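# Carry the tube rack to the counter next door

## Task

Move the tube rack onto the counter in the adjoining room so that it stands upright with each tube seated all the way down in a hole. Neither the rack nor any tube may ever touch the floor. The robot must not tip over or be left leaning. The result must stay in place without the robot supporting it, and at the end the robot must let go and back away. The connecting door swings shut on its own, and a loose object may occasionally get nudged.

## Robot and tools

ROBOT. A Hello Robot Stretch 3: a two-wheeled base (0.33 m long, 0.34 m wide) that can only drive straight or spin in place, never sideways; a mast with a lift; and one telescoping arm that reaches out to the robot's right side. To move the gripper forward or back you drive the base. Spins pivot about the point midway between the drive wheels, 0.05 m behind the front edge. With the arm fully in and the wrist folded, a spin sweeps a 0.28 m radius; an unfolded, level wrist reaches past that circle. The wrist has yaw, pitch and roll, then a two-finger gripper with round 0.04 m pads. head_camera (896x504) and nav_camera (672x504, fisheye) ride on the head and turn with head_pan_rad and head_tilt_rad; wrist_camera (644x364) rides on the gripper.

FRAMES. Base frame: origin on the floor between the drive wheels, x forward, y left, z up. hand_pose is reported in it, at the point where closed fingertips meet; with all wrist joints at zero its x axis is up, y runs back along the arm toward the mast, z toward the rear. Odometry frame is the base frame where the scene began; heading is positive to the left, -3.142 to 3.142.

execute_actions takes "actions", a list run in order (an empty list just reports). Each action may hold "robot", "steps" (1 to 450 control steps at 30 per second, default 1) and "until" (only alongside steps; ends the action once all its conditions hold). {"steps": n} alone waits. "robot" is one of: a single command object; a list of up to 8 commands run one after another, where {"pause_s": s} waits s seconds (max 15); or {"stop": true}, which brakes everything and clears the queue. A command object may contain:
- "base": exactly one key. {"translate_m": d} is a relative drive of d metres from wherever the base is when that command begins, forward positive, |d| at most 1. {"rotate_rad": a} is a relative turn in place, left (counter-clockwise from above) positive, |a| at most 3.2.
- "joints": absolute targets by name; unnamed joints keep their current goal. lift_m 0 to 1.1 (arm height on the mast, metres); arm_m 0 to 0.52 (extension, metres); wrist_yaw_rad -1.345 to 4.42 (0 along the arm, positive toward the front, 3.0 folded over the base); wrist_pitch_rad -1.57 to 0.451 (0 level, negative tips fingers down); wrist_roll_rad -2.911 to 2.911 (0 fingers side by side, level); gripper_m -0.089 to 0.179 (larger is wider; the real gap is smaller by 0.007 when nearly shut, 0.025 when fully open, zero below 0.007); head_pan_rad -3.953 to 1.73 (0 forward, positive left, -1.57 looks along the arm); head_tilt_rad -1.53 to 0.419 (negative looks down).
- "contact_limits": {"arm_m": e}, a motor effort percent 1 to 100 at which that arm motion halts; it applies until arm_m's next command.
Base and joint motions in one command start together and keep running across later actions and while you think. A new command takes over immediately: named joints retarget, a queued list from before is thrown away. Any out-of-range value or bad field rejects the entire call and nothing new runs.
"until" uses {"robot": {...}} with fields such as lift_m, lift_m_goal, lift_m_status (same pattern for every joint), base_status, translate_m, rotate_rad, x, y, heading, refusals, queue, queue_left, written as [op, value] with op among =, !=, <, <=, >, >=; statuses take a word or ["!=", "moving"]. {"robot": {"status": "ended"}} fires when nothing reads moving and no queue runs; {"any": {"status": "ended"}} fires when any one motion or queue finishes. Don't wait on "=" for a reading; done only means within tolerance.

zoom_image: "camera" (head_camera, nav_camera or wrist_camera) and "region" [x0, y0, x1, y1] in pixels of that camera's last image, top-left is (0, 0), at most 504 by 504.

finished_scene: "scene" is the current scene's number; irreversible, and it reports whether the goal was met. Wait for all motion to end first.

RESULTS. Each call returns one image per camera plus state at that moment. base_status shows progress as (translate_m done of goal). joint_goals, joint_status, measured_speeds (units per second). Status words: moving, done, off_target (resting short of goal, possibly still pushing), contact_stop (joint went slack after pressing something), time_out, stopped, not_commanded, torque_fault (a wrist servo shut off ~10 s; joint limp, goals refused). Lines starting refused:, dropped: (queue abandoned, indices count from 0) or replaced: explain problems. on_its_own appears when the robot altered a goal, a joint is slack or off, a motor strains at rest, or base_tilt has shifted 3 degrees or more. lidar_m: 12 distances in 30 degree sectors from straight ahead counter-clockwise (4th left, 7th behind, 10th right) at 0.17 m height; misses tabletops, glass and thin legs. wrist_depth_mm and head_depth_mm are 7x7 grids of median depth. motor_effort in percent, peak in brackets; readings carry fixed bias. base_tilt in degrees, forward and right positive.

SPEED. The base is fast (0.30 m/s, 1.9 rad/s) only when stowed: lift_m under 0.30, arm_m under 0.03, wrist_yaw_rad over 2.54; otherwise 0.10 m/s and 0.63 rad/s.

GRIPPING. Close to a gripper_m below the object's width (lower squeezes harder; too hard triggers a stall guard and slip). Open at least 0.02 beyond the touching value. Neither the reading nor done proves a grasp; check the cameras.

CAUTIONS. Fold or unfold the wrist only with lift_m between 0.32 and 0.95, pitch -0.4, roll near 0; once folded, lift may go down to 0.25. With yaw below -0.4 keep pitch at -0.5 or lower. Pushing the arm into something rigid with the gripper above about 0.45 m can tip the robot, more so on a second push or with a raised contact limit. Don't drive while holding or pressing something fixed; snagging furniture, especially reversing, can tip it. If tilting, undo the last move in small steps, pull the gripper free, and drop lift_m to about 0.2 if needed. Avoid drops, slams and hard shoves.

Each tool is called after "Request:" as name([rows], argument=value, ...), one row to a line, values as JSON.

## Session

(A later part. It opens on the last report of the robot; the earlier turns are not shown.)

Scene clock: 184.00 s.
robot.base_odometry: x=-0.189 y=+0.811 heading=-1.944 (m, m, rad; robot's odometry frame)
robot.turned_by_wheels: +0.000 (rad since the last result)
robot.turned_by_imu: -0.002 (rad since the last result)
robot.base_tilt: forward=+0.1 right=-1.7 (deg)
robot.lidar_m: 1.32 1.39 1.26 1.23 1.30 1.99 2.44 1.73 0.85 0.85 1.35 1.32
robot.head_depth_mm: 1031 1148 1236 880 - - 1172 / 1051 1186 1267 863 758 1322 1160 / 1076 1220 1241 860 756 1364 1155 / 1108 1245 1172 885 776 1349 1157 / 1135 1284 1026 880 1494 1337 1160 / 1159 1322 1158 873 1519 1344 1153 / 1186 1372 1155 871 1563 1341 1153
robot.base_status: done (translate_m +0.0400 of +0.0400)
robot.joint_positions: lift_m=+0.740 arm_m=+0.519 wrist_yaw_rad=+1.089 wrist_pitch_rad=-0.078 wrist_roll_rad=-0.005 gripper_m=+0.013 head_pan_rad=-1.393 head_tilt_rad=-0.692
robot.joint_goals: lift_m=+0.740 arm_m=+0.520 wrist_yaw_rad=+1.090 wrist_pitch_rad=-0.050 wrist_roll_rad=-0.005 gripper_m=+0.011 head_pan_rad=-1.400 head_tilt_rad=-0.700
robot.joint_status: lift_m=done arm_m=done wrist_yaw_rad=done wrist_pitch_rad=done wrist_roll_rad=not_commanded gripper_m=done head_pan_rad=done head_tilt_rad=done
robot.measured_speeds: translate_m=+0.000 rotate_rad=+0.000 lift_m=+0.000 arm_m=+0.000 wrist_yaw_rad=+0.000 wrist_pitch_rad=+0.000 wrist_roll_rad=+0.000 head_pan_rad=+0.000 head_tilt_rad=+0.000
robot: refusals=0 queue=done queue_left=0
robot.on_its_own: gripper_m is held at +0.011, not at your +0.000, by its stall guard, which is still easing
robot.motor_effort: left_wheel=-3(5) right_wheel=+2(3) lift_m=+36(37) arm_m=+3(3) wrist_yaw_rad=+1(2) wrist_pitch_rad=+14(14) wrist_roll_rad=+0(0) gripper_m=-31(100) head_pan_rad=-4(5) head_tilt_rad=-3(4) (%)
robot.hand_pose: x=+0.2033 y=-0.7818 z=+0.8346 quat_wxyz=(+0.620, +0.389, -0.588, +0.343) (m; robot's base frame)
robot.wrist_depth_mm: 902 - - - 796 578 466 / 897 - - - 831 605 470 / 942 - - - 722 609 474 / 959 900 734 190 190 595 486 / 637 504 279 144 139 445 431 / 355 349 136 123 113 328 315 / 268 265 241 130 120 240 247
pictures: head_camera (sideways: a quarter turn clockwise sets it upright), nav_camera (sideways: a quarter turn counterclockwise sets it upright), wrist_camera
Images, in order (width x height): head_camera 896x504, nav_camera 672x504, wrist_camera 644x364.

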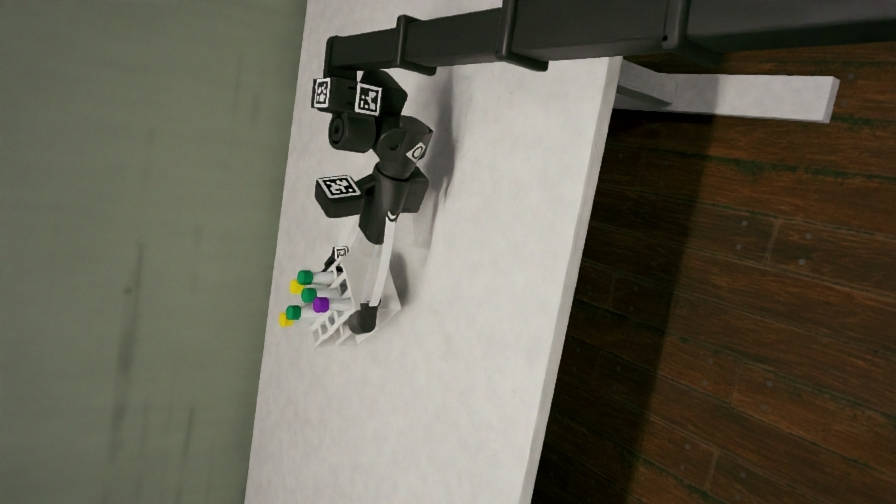

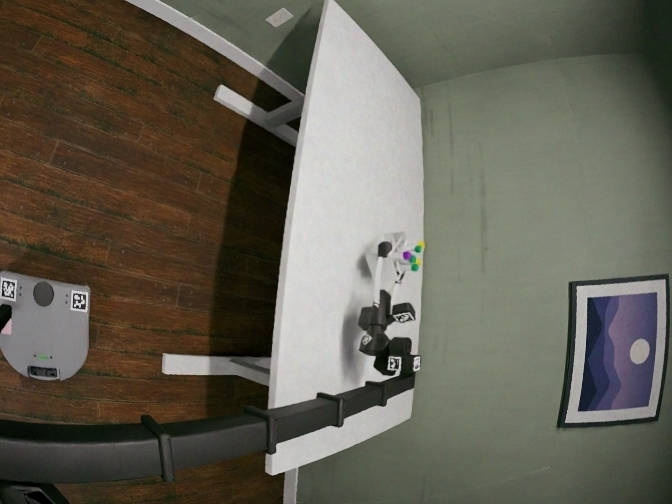

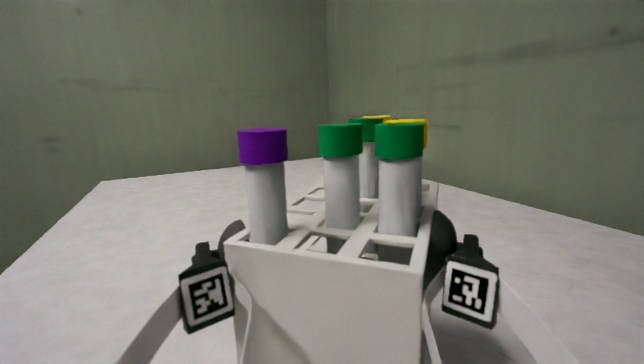

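Request:
execute_actions([
  {"robot":[{"joints":{"lift_m":0.69}},{"joints":{"gripper_m":0.15}}],"steps":450,"until":{"robot":{"status":"ended"}}},
])

Scene clock: 194.40 s.
robot.base_odometry: x=-0.189 y=+0.811 heading=-1.944 (m, m, rad; robot's odometry frame)
robot.turned_by_wheels: +0.000 (rad since the last result)
robot.turned_by_imu: -0.003 (rad since the last result)
robot.base_tilt: forward=+0.2 right=-1.7 (deg)
robot.lidar_m: 1.32 1.39 1.27 1.23 1.30 1.99 2.44 1.73 0.85 0.85 1.36 1.32
robot.head_depth_mm: 1032 1156 1196 930 741 - - / 1049 1184 1239 835 756 1321 1159 / 1075 1212 1223 829 756 1353 1162 / 1101 1246 1170 882 776 1356 1159 / 1137 1279 1161 868 1478 1329 1162 / 1158 1320 1160 877 1521 1343 1153 / 1189 1370 1153 871 1560 1336 1146
robot.base_status: done (translate_m +0.0400 of +0.0400)
robot.joint_positions: lift_m=+0.690 arm_m=+0.519 wrist_yaw_rad=+1.089 wrist_pitch_rad=-0.072 wrist_roll_rad=-0.005 gripper_m=+0.150 head_pan_rad=-1.393 head_tilt_rad=-0.692
robot.joint_goals: lift_m=+0.690 arm_m=+0.520 wrist_yaw_rad=+1.090 wrist_pitch_rad=-0.050 wrist_roll_rad=-0.005 gripper_m=+0.150 head_pan_rad=-1.400 head_tilt_rad=-0.700
robot.joint_status: lift_m=done arm_m=done wrist_yaw_rad=done wrist_pitch_rad=done wrist_roll_rad=not_commanded gripper_m=done head_pan_rad=done head_tilt_rad=done
robot.measured_speeds: translate_m=+0.000 rotate_rad=+0.000 lift_m=+0.000 arm_m=+0.000 wrist_yaw_rad=+0.000 wrist_pitch_rad=+0.000 wrist_roll_rad=+0.000 head_pan_rad=+0.000 head_tilt_rad=+0.000
robot: refusals=0 queue=done queue_left=0
robot.motor_effort: left_wheel=-4(4) right_wheel=+2(2) lift_m=+28(40) arm_m=+3(3) wrist_yaw_rad=+1(1) wrist_pitch_rad=+11(14) wrist_roll_rad=+0(0) gripper_m=+0(84) head_pan_rad=-5(3) head_tilt_rad=-3(3) (%)
robot.hand_pose: x=+0.2035 y=-0.7819 z=+0.7864 quat_wxyz=(+0.620, +0.387, -0.589, +0.345) (m; robot's base frame)
robot.wrist_depth_mm: 883 951 - - 791 587 463 / 920 - - - 823 590 470 / 952 - - - 742 604 469 / 914 656 538 188 193 550 472 / 385 387 336 146 144 355 317 / 262 - 137 122 115 231 237 / 210 187 176 127 118 182 181
pictures: head_camera (sideways: a quarter turn clockwise sets it upright), nav_camera (sideways: a quarter turn counterclockwise sets it upright), wrist_camera
Images, in order (width x height): head_camera 896x504, nav_camera 672x504, wrist_camera 644x364.

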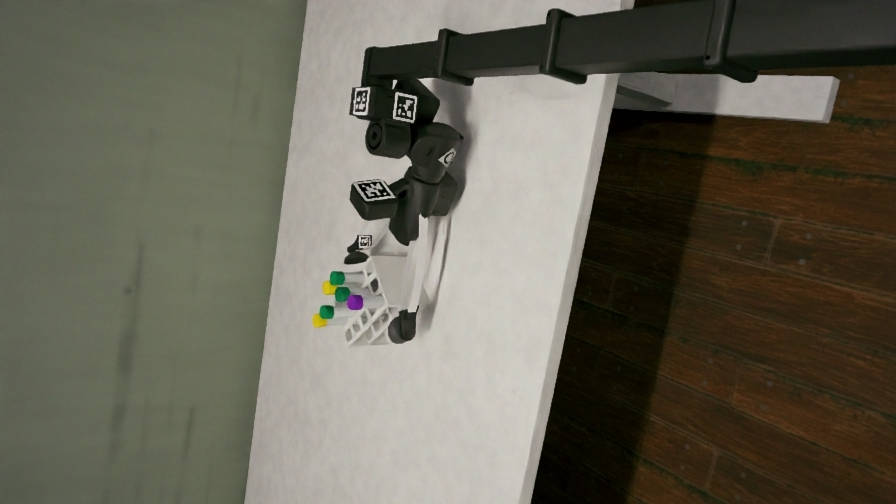

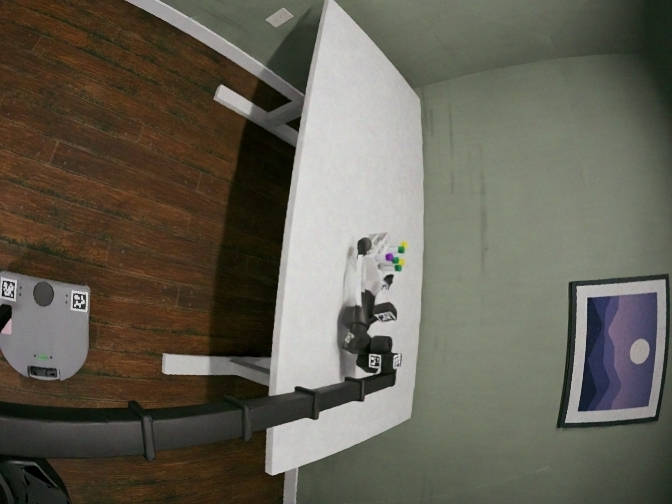

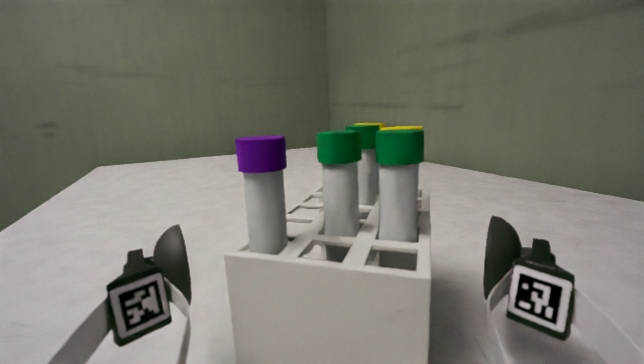

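Request:
execute_actions([
  {"robot":[{"joints":{"lift_m":0.87}},{"base":{"rotate_rad":-0.2}},{"base":{"translate_m":0.17}},{"joints":{"arm_m":0.5,"lift_m":0.8}}],"steps":450,"until":{"robot":{"status":"ended"}}},
])

Scene clock: 211.47 s.
robot.base_odometry: x=-0.282 y=+0.668 heading=-2.143 (m, m, rad; robot's odometry frame)
robot.turned_by_wheels: -0.200 (rad since the last result)
robot.turned_by_imu: -0.207 (rad since the last result)
robot.base_tilt: forward=+0.1 right=-1.8 (deg)
robot.lidar_m: 1.15 1.16 1.38 1.26 1.27 1.67 2.61 2.12 0.88 0.87 1.27 1.18
robot.head_depth_mm: 1044 1173 1266 895 736 1339 1156 / 1041 1176 1278 893 737 1355 1162 / 1046 1187 1275 892 756 1356 1160 / 1053 1188 1224 859 752 1349 1161 / 1055 1191 1219 852 748 1340 1154 / 1057 1201 1159 878 746 1337 1151 / 1067 1204 1150 870 743 1339 1150
robot.base_status: done (translate_m +0.1700 of +0.1700)
robot.joint_positions: lift_m=+0.800 arm_m=+0.500 wrist_yaw_rad=+1.089 wrist_pitch_rad=-0.071 wrist_roll_rad=-0.005 gripper_m=+0.150 head_pan_rad=-1.393 head_tilt_rad=-0.692
robot.joint_goals: lift_m=+0.800 arm_m=+0.500 wrist_yaw_rad=+1.090 wrist_pitch_rad=-0.050 wrist_roll_rad=-0.005 gripper_m=+0.150 head_pan_rad=-1.400 head_tilt_rad=-0.700
robot.joint_status: lift_m=done arm_m=done wrist_yaw_rad=done wrist_pitch_rad=done wrist_roll_rad=not_commanded gripper_m=done head_pan_rad=done head_tilt_rad=done
robot.measured_speeds: translate_m=+0.000 rotate_rad=+0.000 lift_m=+0.000 arm_m=+0.000 wrist_yaw_rad=+0.000 wrist_pitch_rad=+0.000 wrist_roll_rad=+0.000 head_pan_rad=+0.000 head_tilt_rad=+0.000
robot: refusals=0 queue=done queue_left=0
robot.motor_effort: left_wheel=+3(10) right_wheel=-3(8) lift_m=+27(37) arm_m=-5(6) wrist_yaw_rad=+1(1) wrist_pitch_rad=+11(11) wrist_roll_rad=+0(0) gripper_m=+0(0) head_pan_rad=-4(4) head_tilt_rad=-4(3) (%)
robot.hand_pose: x=+0.2036 y=-0.7630 z=+0.8967 quat_wxyz=(+0.619, +0.387, -0.590, +0.345) (m; robot's base frame)
robot.wrist_depth_mm: 856 946 - 886 638 505 415 / 883 980 - 891 654 518 430 / 869 - - 947 682 541 438 / 907 - - 917 721 542 443 / 708 722 658 644 611 535 452 / 477 - 460 448 443 422 427 / 372 341 350 220 343 331 328
pictures: head_camera (sideways: a quarter turn clockwise sets it upright), nav_camera (sideways: a quarter turn counterclockwise sets it upright), wrist_camera
Images, in order (width x height): head_camera 896x504, nav_camera 672x504, wrist_camera 644x364.

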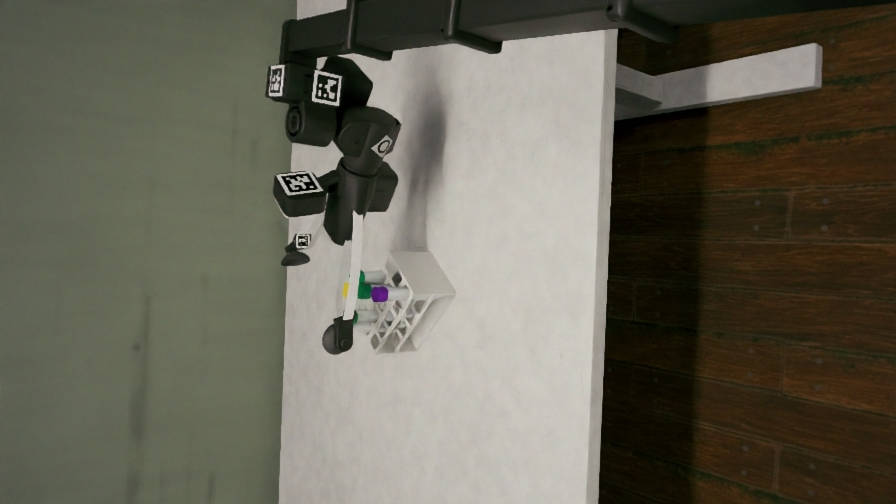

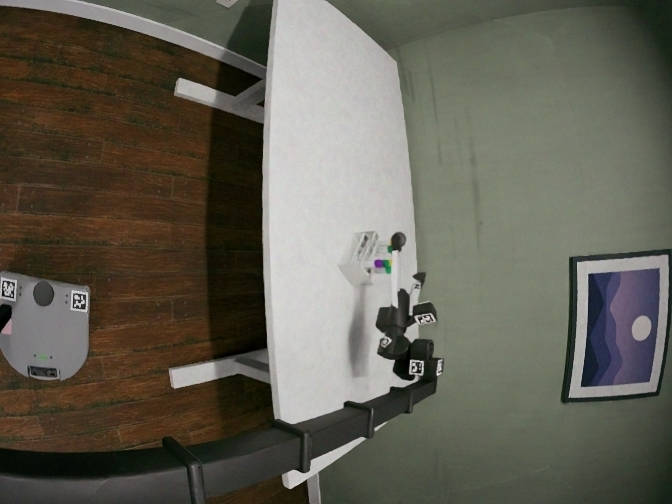

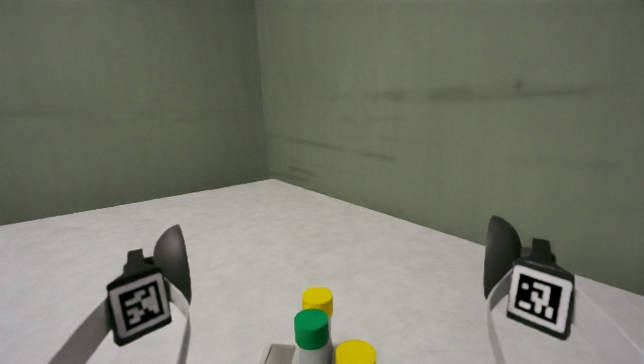

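Request:
execute_actions([
  {"robot":[{"joints":{"arm_m":0.46},"base":{"translate_m":-0.03}},{"joints":{"lift_m":0.69}}],"steps":450,"until":{"robot":{"status":"ended"}}},
])

Scene clock: 218.43 s.
robot.base_odometry: x=-0.265 y=+0.693 heading=-2.143 (m, m, rad; robot's odometry frame)
robot.turned_by_wheels: +0.000 (rad since the last result)
robot.turned_by_imu: -0.001 (rad since the last result)
robot.base_tilt: forward=+0.1 right=-1.8 (deg)
robot.lidar_m: 1.18 1.19 1.37 1.25 1.27 1.67 2.58 2.13 1.38 0.87 1.28 1.20
robot.head_depth_mm: 1047 1176 1200 918 763 - - / 1053 1182 1181 835 760 1355 1161 / 1052 1194 1183 875 754 1347 1158 / 1055 1194 1176 854 752 1349 1160 / 1061 1195 1164 848 749 1351 1157 / 1060 1203 1158 877 748 1341 1157 / 1076 1216 1158 872 743 1322 1149
robot.base_status: done (translate_m -0.0300 of -0.0300)
robot.joint_positions: lift_m=+0.690 arm_m=+0.460 wrist_yaw_rad=+1.089 wrist_pitch_rad=-0.071 wrist_roll_rad=-0.005 gripper_m=+0.150 head_pan_rad=-1.393 head_tilt_rad=-0.692
robot.joint_goals: lift_m=+0.690 arm_m=+0.460 wrist_yaw_rad=+1.090 wrist_pitch_rad=-0.050 wrist_roll_rad=-0.005 gripper_m=+0.150 head_pan_rad=-1.400 head_tilt_rad=-0.700
robot.joint_status: lift_m=done arm_m=done wrist_yaw_rad=done wrist_pitch_rad=done wrist_roll_rad=not_commanded gripper_m=done head_pan_rad=done head_tilt_rad=done
robot.measured_speeds: translate_m=+0.000 rotate_rad=+0.000 lift_m=+0.000 arm_m=+0.000 wrist_yaw_rad=+0.000 wrist_pitch_rad=+0.000 wrist_roll_rad=+0.000 head_pan_rad=+0.000 head_tilt_rad=+0.000
robot: refusals=0 queue=done queue_left=0
robot.motor_effort: left_wheel=+4(6) right_wheel=-2(6) lift_m=+27(27) arm_m=-4(5) wrist_yaw_rad=+1(1) wrist_pitch_rad=+11(11) wrist_roll_rad=+0(0) gripper_m=+0(0) head_pan_rad=-4(5) head_tilt_rad=-4(3) (%)
robot.hand_pose: x=+0.2036 y=-0.7230 z=+0.7867 quat_wxyz=(+0.619, +0.387, -0.590, +0.345) (m; robot's base frame)
robot.wrist_depth_mm: 891 989 - 946 679 546 457 / 894 - - 977 706 557 470 / 882 - - 972 688 582 469 / 688 671 551 160 446 548 468 / 381 392 329 154 160 353 320 / 263 - 225 136 133 233 239 / 210 189 179 141 138 182 182
pictures: head_camera (sideways: a quarter turn clockwise sets it upright), nav_camera (sideways: a quarter turn counterclockwise sets it upright), wrist_camera
Images, in order (width x height): head_camera 896x504, nav_camera 672x504, wrist_camera 644x364.

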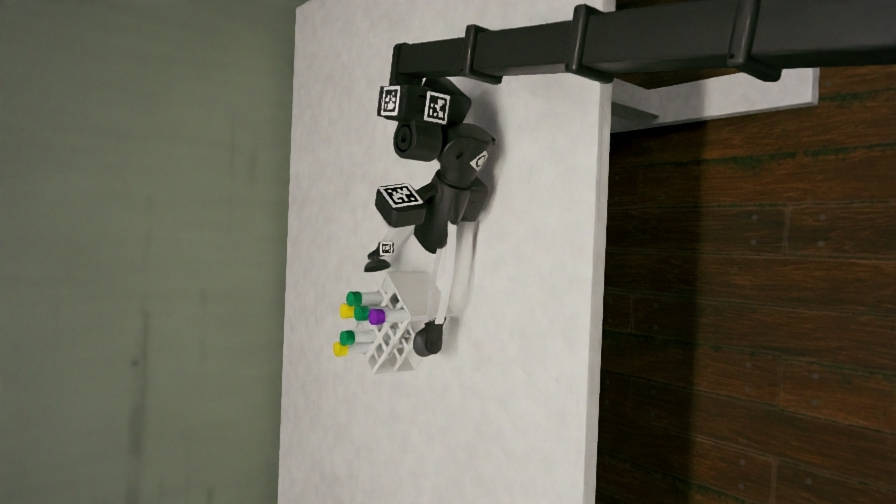

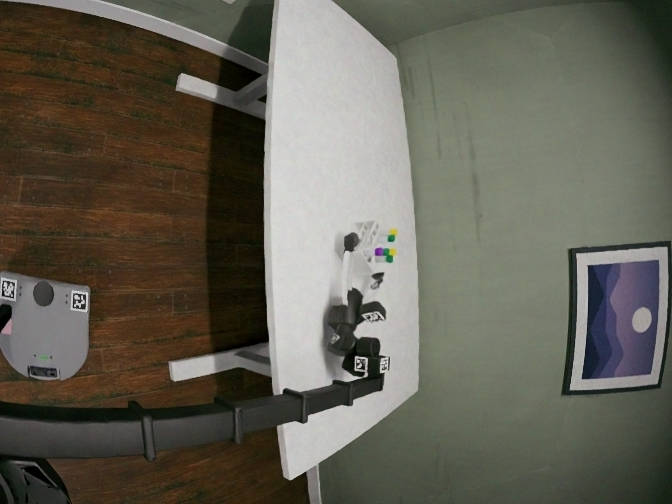

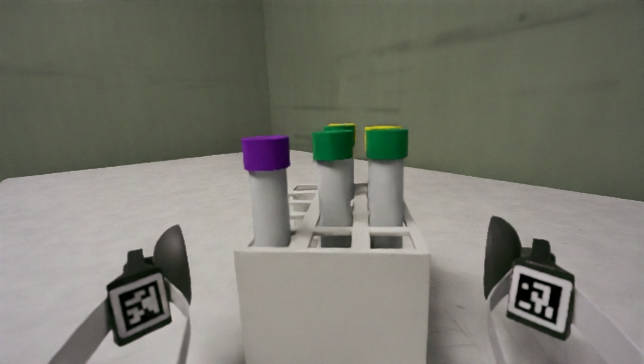

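Request:
execute_actions([
  {"robot":[{"joints":{"arm_m":0.485},"base":{"translate_m":0.045}},{"joints":{"gripper_m":0.035}},{"pause_s":1},{"joints":{"lift_m":0.76}}],"steps":450,"until":{"robot":{"status":"ended"}}},
])

Scene clock: 228.30 s.
robot.base_odometry: x=-0.290 y=+0.656 heading=-2.143 (m, m, rad; robot's odometry frame)
robot.turned_by_wheels: +0.000 (rad since the last result)
robot.turned_by_imu: -0.002 (rad since the last result)
robot.base_tilt: forward=+0.2 right=-1.7 (deg)
robot.lidar_m: 1.13 1.15 1.38 1.26 1.27 1.68 2.63 2.12 0.88 0.88 1.27 1.16
robot.head_depth_mm: 1045 1172 1252 - 717 1345 1150 / 1033 1175 1268 862 734 1349 1162 / 1043 1183 1236 857 736 1353 1167 / 1046 1189 1179 874 752 1351 1166 / 1049 1196 900 856 749 1346 1154 / 1057 1194 1160 875 747 1339 1156 / 1058 1201 1153 875 742 1350 1151
robot.base_status: done (translate_m +0.0450 of +0.0450)
robot.joint_positions: lift_m=+0.760 arm_m=+0.485 wrist_yaw_rad=+1.089 wrist_pitch_rad=-0.078 wrist_roll_rad=-0.005 gripper_m=+0.042 head_pan_rad=-1.393 head_tilt_rad=-0.692
robot.joint_goals: lift_m=+0.760 arm_m=+0.485 wrist_yaw_rad=+1.090 wrist_pitch_rad=-0.050 wrist_roll_rad=-0.005 gripper_m=+0.041 head_pan_rad=-1.400 head_tilt_rad=-0.700
robot.joint_status: lift_m=done arm_m=done wrist_yaw_rad=done wrist_pitch_rad=done wrist_roll_rad=not_commanded gripper_m=done head_pan_rad=done head_tilt_rad=done
robot.measured_speeds: translate_m=+0.000 rotate_rad=+0.000 lift_m=+0.000 arm_m=+0.000 wrist_yaw_rad=+0.000 wrist_pitch_rad=+0.000 wrist_roll_rad=+0.000 head_pan_rad=+0.000 head_tilt_rad=+0.000
robot: refusals=0 queue=done queue_left=0
robot.on_its_own: gripper_m is held at +0.041, not at your +0.035, by its stall guard, which is not easing now
robot.motor_effort: left_wheel=+3(8) right_wheel=-3(5) lift_m=+36(36) arm_m=+3(3) wrist_yaw_rad=+1(1) wrist_pitch_rad=+14(14) wrist_roll_rad=+0(0) gripper_m=-20(99) head_pan_rad=-4(5) head_tilt_rad=-3(4) (%)
robot.hand_pose: x=+0.2033 y=-0.7473 z=+0.8546 quat_wxyz=(+0.620, +0.389, -0.588, +0.343) (m; robot's base frame)
robot.wrist_depth_mm: 813 957 - 905 655 516 424 / 883 949 - 914 680 526 436 / 888 - - 854 620 549 444 / 893 961 802 148 188 558 450 / 565 554 145 144 139 491 443 / 393 383 136 123 113 371 350 / 302 298 269 129 119 267 273
pictures: head_camera (sideways: a quarter turn clockwise sets it upright), nav_camera (sideways: a quarter turn counterclockwise sets it upright), wrist_camera
Images, in order (width x height): head_camera 896x504, nav_camera 672x504, wrist_camera 644x364.

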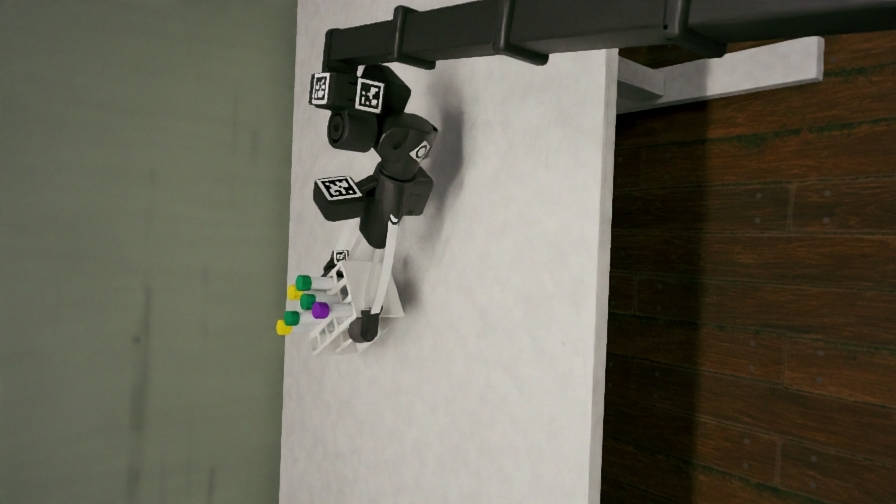

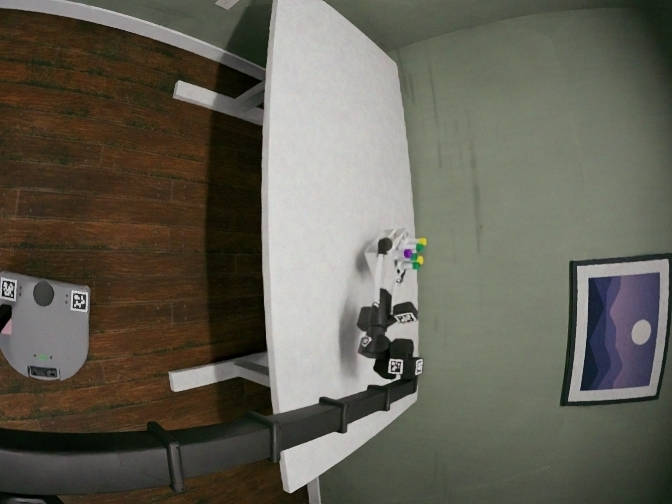

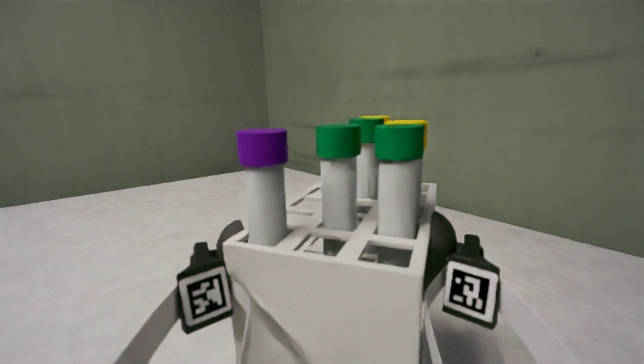

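Request:
execute_actions([
  {"robot":[{"joints":{"lift_m":0.85}},{"joints":{"arm_m":0.0}},{"joints":{"wrist_yaw_rad":1.6,"head_pan_rad":-0.6,"head_tilt_rad":-0.3}}],"steps":450,"until":{"robot":{"status":"ended"}}},
])

Scene clock: 242.97 s.
robot.base_odometry: x=-0.290 y=+0.656 heading=-2.143 (m, m, rad; robot's odometry frame)
robot.turned_by_wheels: +0.000 (rad since the last result)
robot.turned_by_imu: -0.003 (rad since the last result)
robot.base_tilt: forward=+0.3 right=-1.8 (deg)
robot.lidar_m: 1.14 1.14 1.38 1.26 1.27 1.68 2.62 2.13 0.88 0.88 1.27 1.16
robot.head_depth_mm: 1194 1236 1293 1352 1176 844 658 / 1302 1363 1420 1494 1174 844 678 / 1408 1492 1567 1605 1166 841 1333 / 1325 1408 1512 1615 1165 869 406 / 1208 1283 1368 1452 1147 946 366 / 1113 1171 1241 1306 1150 1486 1451 / 1028 1077 1136 1201 1258 1346 1391
robot.base_status: done (translate_m +0.0450 of +0.0450)
robot.joint_positions: lift_m=+0.850 arm_m=+0.000 wrist_yaw_rad=+1.597 wrist_pitch_rad=-0.078 wrist_roll_rad=-0.005 gripper_m=+0.042 head_pan_rad=-0.607 head_tilt_rad=-0.310
robot.joint_goals: lift_m=+0.850 arm_m=+0.000 wrist_yaw_rad=+1.600 wrist_pitch_rad=-0.050 wrist_roll_rad=-0.005 gripper_m=+0.041 head_pan_rad=-0.600 head_tilt_rad=-0.300
robot.joint_status: lift_m=done arm_m=done wrist_yaw_rad=done wrist_pitch_rad=done wrist_roll_rad=not_commanded gripper_m=done head_pan_rad=done head_tilt_rad=done
robot.measured_speeds: translate_m=+0.000 rotate_rad=+0.000 lift_m=+0.000 arm_m=+0.000 wrist_yaw_rad=+0.000 wrist_pitch_rad=+0.000 wrist_roll_rad=+0.000 head_pan_rad=+0.000 head_tilt_rad=+0.000
robot: refusals=0 queue=done queue_left=0
robot.on_its_own: gripper_m is held at +0.041, not at your +0.035, by its stall guard, which is not easing now
robot.motor_effort: left_wheel=+4(4) right_wheel=-3(3) lift_m=+36(36) arm_m=-4(3) wrist_yaw_rad=+2(1) wrist_pitch_rad=+14(14) wrist_roll_rad=+0(0) gripper_m=-20(20) head_pan_rad=+4(49) head_tilt_rad=+5(26) (%)
robot.hand_pose: x=+0.2321 y=-0.1386 z=+0.9446 quat_wxyz=(+0.514, +0.524, -0.472, +0.488) (m; robot's base frame)
robot.wrist_depth_mm: 909 932 973 - - - - / 918 976 - - - - - / 970 - - - - - - / - - - 186 190 - - / - - 146 144 140 721 690 / - - 135 123 113 544 502 / - - - 129 118 - 400
pictures: head_camera (sideways: a quarter turn clockwise sets it upright), nav_camera (sideways: a quarter turn counterclockwise sets it upright), wrist_camera
Images, in order (width x height): head_camera 896x504, nav_camera 672x504, wrist_camera 644x364.

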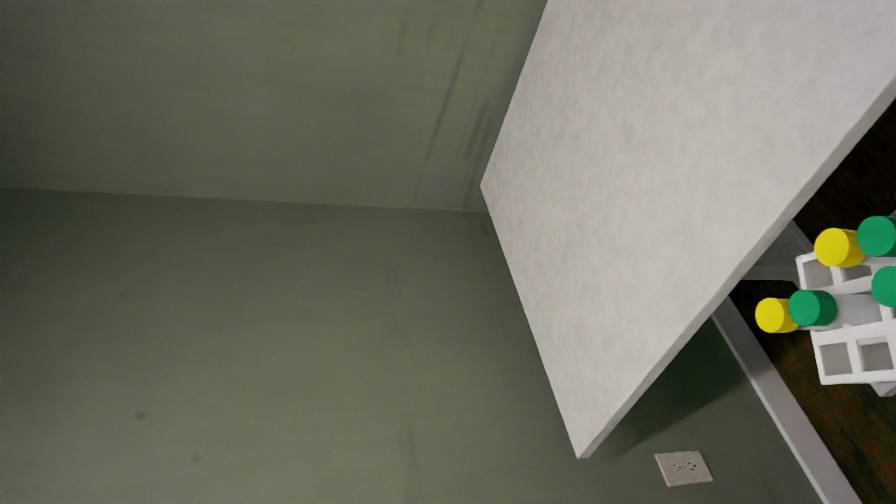

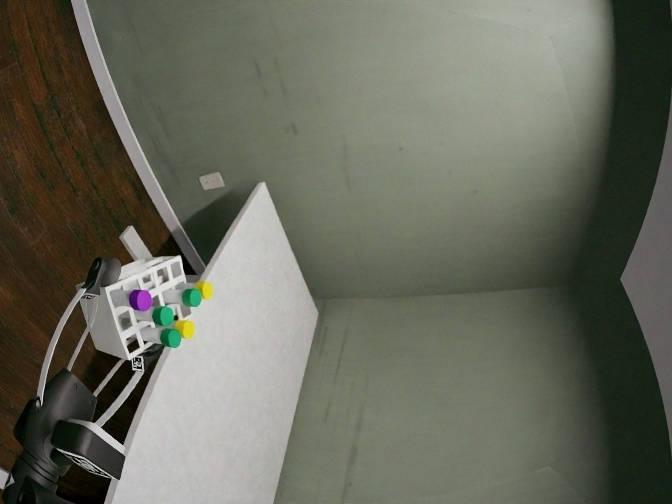

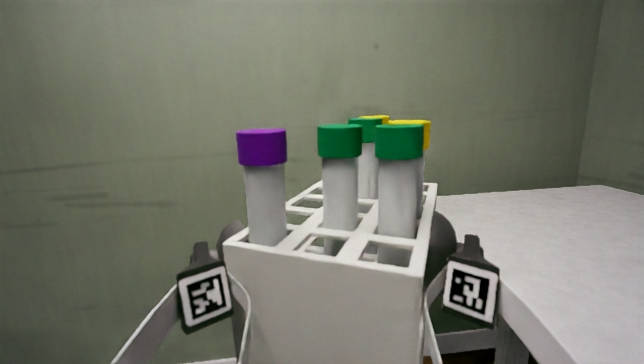

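Request:
execute_actions([
  {"robot":{"base":{"rotate_rad":2.3},"joints":{"head_pan_rad":0.2,"head_tilt_rad":-0.35}},"steps":450,"until":{"robot":{"status":"ended"}}},
])

Scene clock: 253.60 s.
robot.base_odometry: x=-0.290 y=+0.656 heading=+0.156 (m, m, rad; robot's odometry frame)
robot.turned_by_wheels: +2.300 (rad since the last result)
robot.turned_by_imu: +2.321 (rad since the last result)
robot.base_tilt: forward=+0.1 right=-1.7 (deg)
robot.lidar_m: 1.34 2.03 2.62 1.69 1.29 1.26 1.16 1.16 1.14 1.20 1.29 1.26
robot.head_depth_mm: 1152 1214 1272 1331 1402 1501 1438 / 1249 1313 1392 1477 1560 1618 1426 / 1452 1529 1615 1719 1749 1747 1412 / 1604 1703 1810 1943 2083 1809 1418 / 1772 1897 2040 2221 2328 1789 1406 / 1879 2017 2201 2404 2439 1777 1411 / 2147 2310 2553 2847 2390 1778 1403
robot.base_status: done (rotate_rad +2.2998 of +2.3000)
robot.joint_positions: lift_m=+0.850 arm_m=+0.000 wrist_yaw_rad=+1.598 wrist_pitch_rad=-0.078 wrist_roll_rad=-0.005 gripper_m=+0.042 head_pan_rad=+0.193 head_tilt_rad=-0.346
robot.joint_goals: lift_m=+0.850 arm_m=+0.000 wrist_yaw_rad=+1.600 wrist_pitch_rad=-0.050 wrist_roll_rad=-0.005 gripper_m=+0.041 head_pan_rad=+0.200 head_tilt_rad=-0.350
robot.joint_status: lift_m=done arm_m=done wrist_yaw_rad=done wrist_pitch_rad=done wrist_roll_rad=not_commanded gripper_m=done head_pan_rad=done head_tilt_rad=done
robot.measured_speeds: translate_m=+0.000 rotate_rad=+0.000 lift_m=+0.000 arm_m=+0.000 wrist_yaw_rad=+0.000 wrist_pitch_rad=+0.000 wrist_roll_rad=+0.000 head_pan_rad=+0.000 head_tilt_rad=+0.000
robot: refusals=0 queue=done queue_left=0
robot.on_its_own: gripper_m is held at +0.041, not at your +0.035, by its stall guard, which is not easing now
robot.motor_effort: left_wheel=-4(9) right_wheel=+2(4) lift_m=+37(36) arm_m=-4(4) wrist_yaw_rad=+2(2) wrist_pitch_rad=+14(14) wrist_roll_rad=+0(0) gripper_m=-20(20) head_pan_rad=+4(55) head_tilt_rad=-2(6) (%)
robot.hand_pose: x=+0.2321 y=-0.1384 z=+0.9446 quat_wxyz=(+0.514, +0.524, -0.471, +0.488) (m; robot's base frame)
robot.wrist_depth_mm: - - - - - 896 801 / - - - - - 932 806 / - - - - - 954 811 / - - - 148 189 991 854 / - - 146 144 140 - 872 / - - 136 123 114 - 904 / - - - 130 118 - 890
pictures: head_camera (sideways: a quarter turn clockwise sets it upright), nav_camera (sideways: a quarter turn counterclockwise sets it upright), wrist_camera
Images, in order (width x height): head_camera 896x504, nav_camera 672x504, wrist_camera 644x364.

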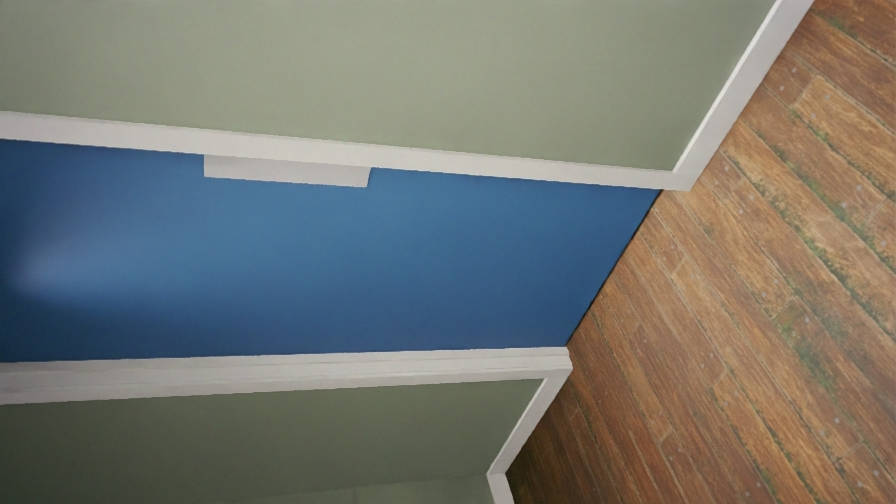

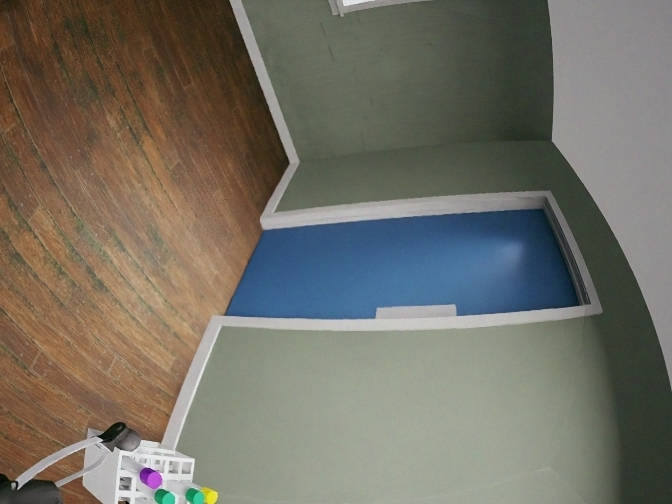

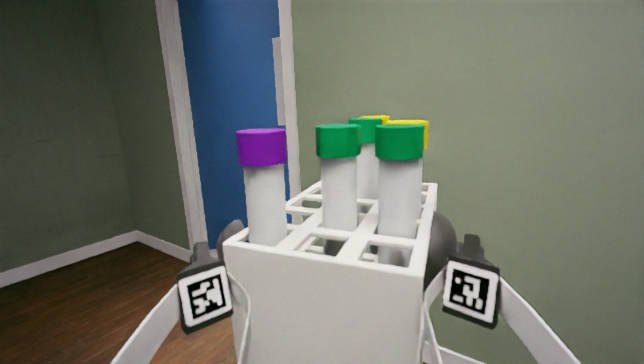

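Request:
execute_actions([
  {"robot":[{"base":{"rotate_rad":1.04},"joints":{"wrist_yaw_rad":2.95,"head_pan_rad":-0.9,"head_tilt_rad":-0.9}},{"base":{"translate_m":1.0}},{"base":{"translate_m":0.3}}],"steps":450,"until":{"robot":{"status":"ended"}}},
  {"steps":300,"until":{"robot":{"status":"ended"}}},
])

Scene clock: 300.73 s.
robot.base_odometry: x=+0.186 y=+1.866 heading=+1.196 (m, m, rad; robot's odometry frame)
robot.turned_by_wheels: +1.040 (rad since the last result)
robot.turned_by_imu: +1.043 (rad since the last result)
robot.base_tilt: forward=+0.1 right=-1.7 (deg)
robot.lidar_m: 1.33 1.40 1.22 1.19 1.25 1.17 2.43 1.80 1.37 1.41 1.41 1.36
robot.head_depth_mm: 1229 1384 1648 1674 1459 - - / 1327 1505 1755 1662 1427 - - / 1441 1656 1891 1654 1416 1245 1130 / 1583 1843 1989 1648 1417 1237 1101 / 1601 1845 1965 1654 1413 1240 1099 / 1444 1642 1857 1635 1406 1231 1098 / 1311 1482 1685 1639 1416 1238 1090
robot.base_status: done (translate_m +0.3000 of +0.3000)
robot.joint_positions: lift_m=+0.850 arm_m=+0.000 wrist_yaw_rad=+2.948 wrist_pitch_rad=-0.078 wrist_roll_rad=-0.005 gripper_m=+0.042 head_pan_rad=-0.893 head_tilt_rad=-0.889
robot.joint_goals: lift_m=+0.850 arm_m=+0.000 wrist_yaw_rad=+2.950 wrist_pitch_rad=-0.050 wrist_roll_rad=-0.005 gripper_m=+0.041 head_pan_rad=-0.900 head_tilt_rad=-0.900
robot.joint_status: lift_m=done arm_m=done wrist_yaw_rad=done wrist_pitch_rad=done wrist_roll_rad=not_commanded gripper_m=done head_pan_rad=done head_tilt_rad=done
robot.measured_speeds: translate_m=+0.000 rotate_rad=+0.000 lift_m=+0.000 arm_m=+0.000 wrist_yaw_rad=+0.000 wrist_pitch_rad=+0.000 wrist_roll_rad=+0.000 head_pan_rad=+0.000 head_tilt_rad=+0.000
robot: refusals=0 queue=done queue_left=0
robot.on_its_own: gripper_m is held at +0.041, not at your +0.035, by its stall guard, which is not easing now
robot.motor_effort: left_wheel=-3(9) right_wheel=+2(4) lift_m=+36(37) arm_m=-5(4) wrist_yaw_rad=+2(3) wrist_pitch_rad=+14(14) wrist_roll_rad=+0(0) gripper_m=-21(20) head_pan_rad=-4(54) head_tilt_rad=-4(30) (%)
robot.hand_pose: x=+0.0275 y=+0.1036 z=+0.9446 quat_wxyz=(+0.096, +0.704, -0.040, +0.703) (m; robot's base frame)
robot.wrist_depth_mm: - - - - - - - / - - - - - - - / - - - - - - - / - - - 148 187 - - / - - 141 143 139 - - / - - 135 123 113 - - / - - 146 129 119 - -
pictures: head_camera (sideways: a quarter turn clockwise sets it upright), nav_camera (sideways: a quarter turn counterclockwise sets it upright), wrist_camera
Images, in order (width x height): head_camera 896x504, nav_camera 672x504, wrist_camera 644x364.

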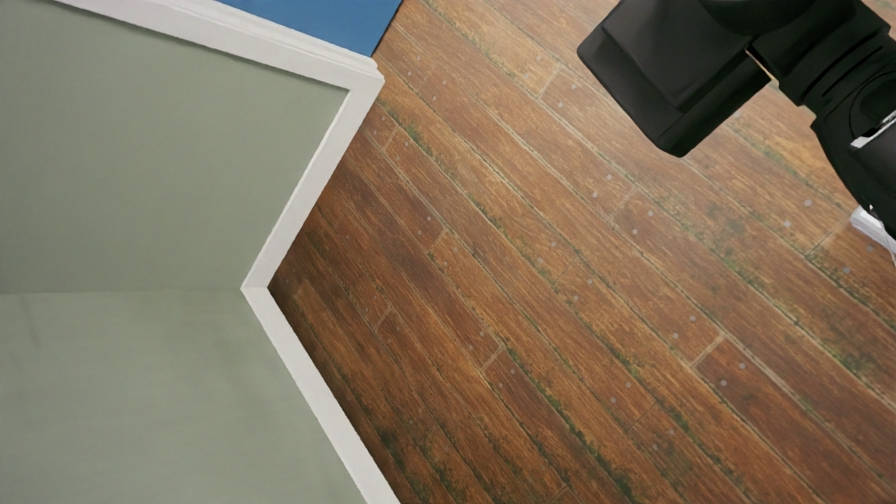

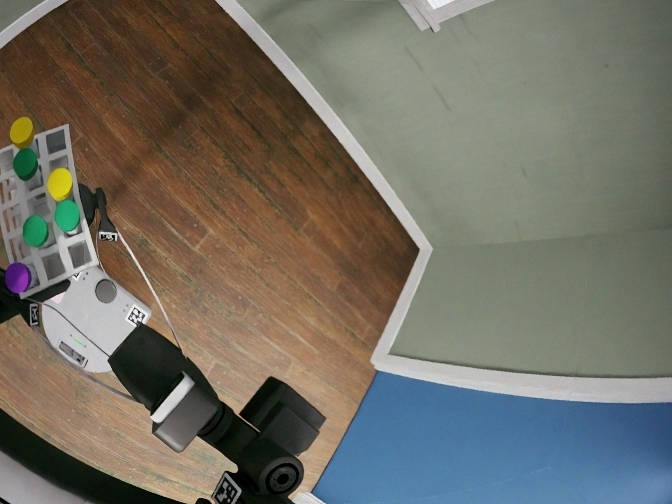

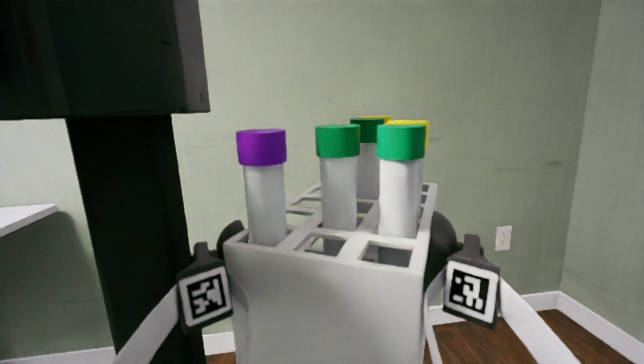

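Request:
execute_actions([
  {"robot":[{"base":{"rotate_rad":1.572},"joints":{"head_pan_rad":-3.14,"head_tilt_rad":-0.6}},{"base":{"translate_m":-0.7}}],"steps":450,"until":{"robot":{"status":"ended"}}},
])

Scene clock: 323.57 s.
robot.base_odometry: x=+0.838 y=+1.610 heading=+2.768 (m, m, rad; robot's odometry frame)
robot.turned_by_wheels: +1.572 (rad since the last result)
robot.turned_by_imu: +1.585 (rad since the last result)
robot.base_tilt: forward=+0.1 right=-1.9 (deg)
robot.lidar_m: 1.89 1.72 2.53 2.06 0.85 0.73 0.71 0.75 0.95 1.29 1.36 1.94
robot.head_depth_mm: 564 624 705 807 911 - - / 567 628 710 812 906 - - / 571 634 714 818 914 - - / 574 639 717 827 961 1169 1206 / 576 642 726 832 975 1178 1228 / 580 647 731 840 987 1195 1224 / 582 652 736 847 996 1173 1215
robot.base_status: done (translate_m -0.7000 of -0.7000)
robot.joint_positions: lift_m=+0.850 arm_m=+0.000 wrist_yaw_rad=+2.948 wrist_pitch_rad=-0.078 wrist_roll_rad=-0.005 gripper_m=+0.042 head_pan_rad=-3.133 head_tilt_rad=-0.606
robot.joint_goals: lift_m=+0.850 arm_m=+0.000 wrist_yaw_rad=+2.950 wrist_pitch_rad=-0.050 wrist_roll_rad=-0.005 gripper_m=+0.041 head_pan_rad=-3.140 head_tilt_rad=-0.600
robot.joint_status: lift_m=done arm_m=done wrist_yaw_rad=done wrist_pitch_rad=done wrist_roll_rad=not_commanded gripper_m=done head_pan_rad=done head_tilt_rad=done
robot.measured_speeds: translate_m=+0.000 rotate_rad=+0.000 lift_m=+0.000 arm_m=+0.000 wrist_yaw_rad=+0.000 wrist_pitch_rad=+0.000 wrist_roll_rad=+0.000 head_pan_rad=+0.000 head_tilt_rad=+0.000
robot: refusals=0 queue=done queue_left=0
robot.on_its_own: gripper_m is held at +0.041, not at your +0.035, by its stall guard, which is not easing now
robot.motor_effort: left_wheel=-4(10) right_wheel=+2(5) lift_m=+37(36) arm_m=-5(4) wrist_yaw_rad=+2(1) wrist_pitch_rad=+14(14) wrist_roll_rad=+0(0) gripper_m=-21(20) head_pan_rad=-4(56) head_tilt_rad=+3(20) (%)
robot.hand_pose: x=+0.0275 y=+0.1036 z=+0.9446 quat_wxyz=(+0.096, +0.704, -0.040, +0.703) (m; robot's base frame)
robot.wrist_depth_mm: - - - - - - - / - - - - - - - / 844 - - - - - - / 881 - - 149 188 - - / 850 - 141 144 139 - - / 853 - 136 123 114 - - / 821 - 147 129 119 - -
pictures: head_camera (sideways: a quarter turn clockwise sets it upright), nav_camera (sideways: a quarter turn counterclockwise sets it upright), wrist_camera
Images, in order (width x height): head_camera 896x504, nav_camera 672x504, wrist_camera 644x364.

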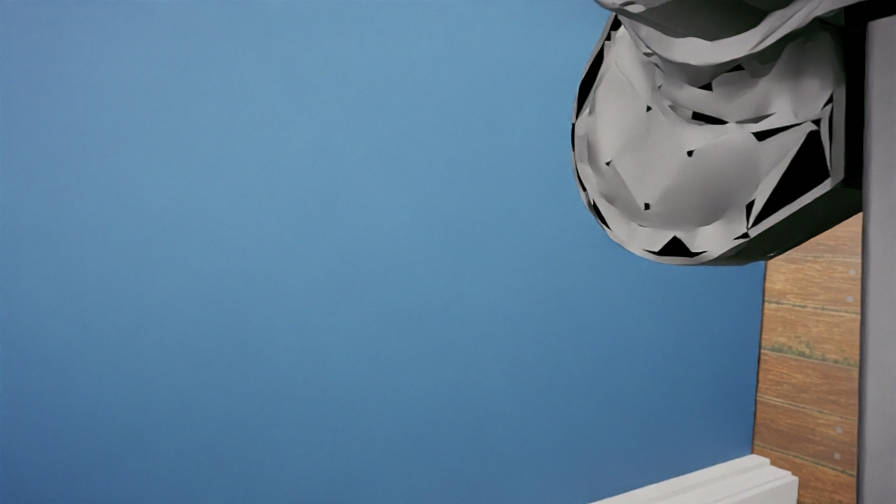

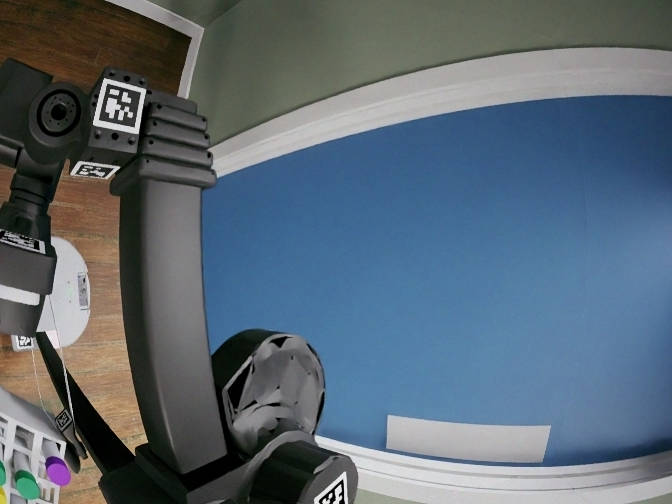

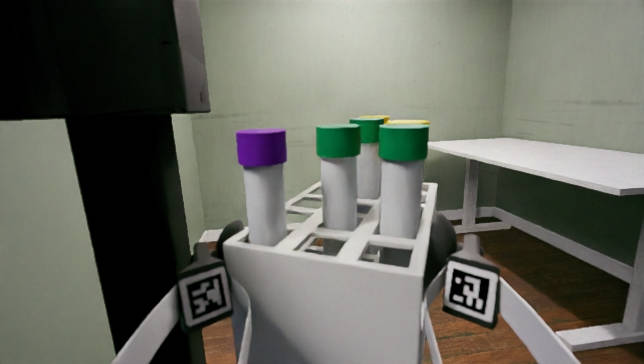

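Request:
execute_actions([
  {"robot":[{"base":{"rotate_rad":-0.3}},{"base":{"translate_m":-0.3}},{"base":{"rotate_rad":0.3}},{"base":{"translate_m":-0.5}}],"steps":450,"until":{"robot":{"status":"ended"}}},
])

Scene clock: 347.43 s.
robot.base_odometry: x=+1.538 y=+1.241 heading=+2.768 (m, m, rad; robot's odometry frame)
robot.turned_by_wheels: +0.000 (rad since the last result)
robot.turned_by_imu: -0.003 (rad since the last result)
robot.base_tilt: forward=+0.1 right=-1.7 (deg)
robot.lidar_m: 2.68 2.40 0.37 0.38 1.86 0.43 0.28 0.26 0.26 0.32 0.52 2.02
robot.head_depth_mm: 318 367 435 539 1777 - - / 294 330 384 458 534 - - / - 299 342 401 458 - - / - 287 309 356 419 480 631 / - - 289 320 370 440 525 / - - - 295 331 386 451 / - - - - 300 344 392
robot.base_status: done (translate_m -0.5000 of -0.5000)
robot.joint_positions: lift_m=+0.850 arm_m=+0.000 wrist_yaw_rad=+2.950 wrist_pitch_rad=-0.078 wrist_roll_rad=-0.005 gripper_m=+0.042 head_pan_rad=-3.133 head_tilt_rad=-0.604
robot.joint_goals: lift_m=+0.850 arm_m=+0.000 wrist_yaw_rad=+2.950 wrist_pitch_rad=-0.050 wrist_roll_rad=-0.005 gripper_m=+0.041 head_pan_rad=-3.140 head_tilt_rad=-0.600
robot.joint_status: lift_m=done arm_m=done wrist_yaw_rad=done wrist_pitch_rad=done wrist_roll_rad=not_commanded gripper_m=done head_pan_rad=done head_tilt_rad=done
robot.measured_speeds: translate_m=+0.000 rotate_rad=+0.000 lift_m=+0.000 arm_m=+0.000 wrist_yaw_rad=+0.000 wrist_pitch_rad=+0.000 wrist_roll_rad=+0.000 head_pan_rad=+0.000 head_tilt_rad=+0.000
robot: refusals=0 queue=done queue_left=0
robot.on_its_own: gripper_m is held at +0.041, not at your +0.035, by its stall guard, which is not easing now
robot.motor_effort: left_wheel=-2(36) right_wheel=-2(18) lift_m=+36(37) arm_m=-4(4) wrist_yaw_rad=+0(2) wrist_pitch_rad=+14(14) wrist_roll_rad=+0(0) gripper_m=-20(20) head_pan_rad=-6(3) head_tilt_rad=+2(3) (%)
robot.hand_pose: x=+0.0270 y=+0.1037 z=+0.9445 quat_wxyz=(+0.095, +0.704, -0.040, +0.703) (m; robot's base frame)
robot.wrist_depth_mm: - - - 389 - - - / - - - 411 - - - / - - - 406 429 - - / - - - 147 188 - - / - - 138 145 140 - - / - - 135 123 113 - - / - - 146 129 119 - -
pictures: head_camera (sideways: a quarter turn clockwise sets it upright), nav_camera (sideways: a quarter turn counterclockwise sets it upright), wrist_camera
Images, in order (width x height): head_camera 896x504, nav_camera 672x504, wrist_camera 644x364.

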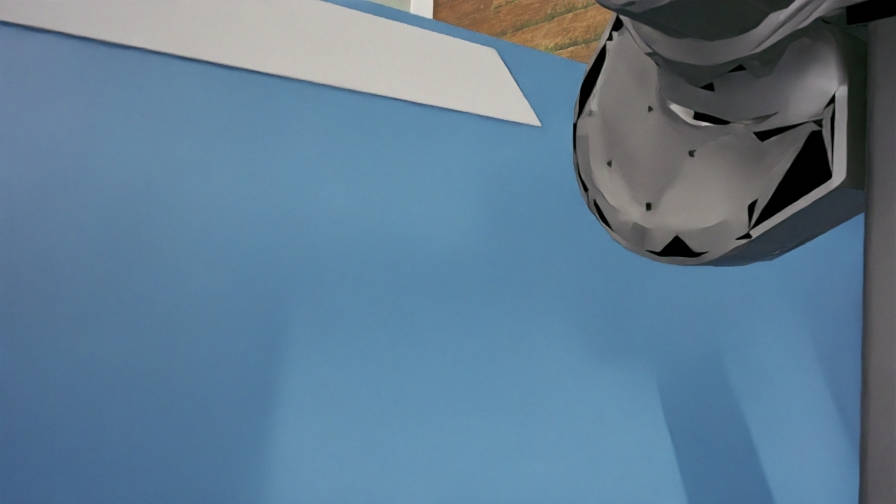

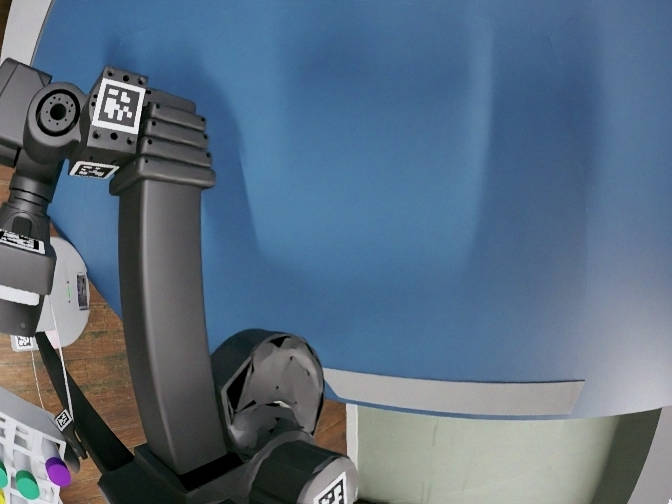

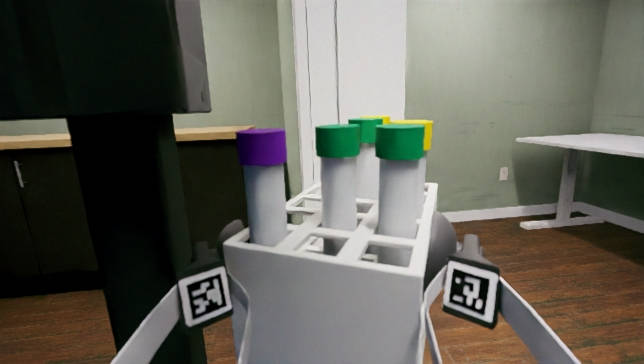

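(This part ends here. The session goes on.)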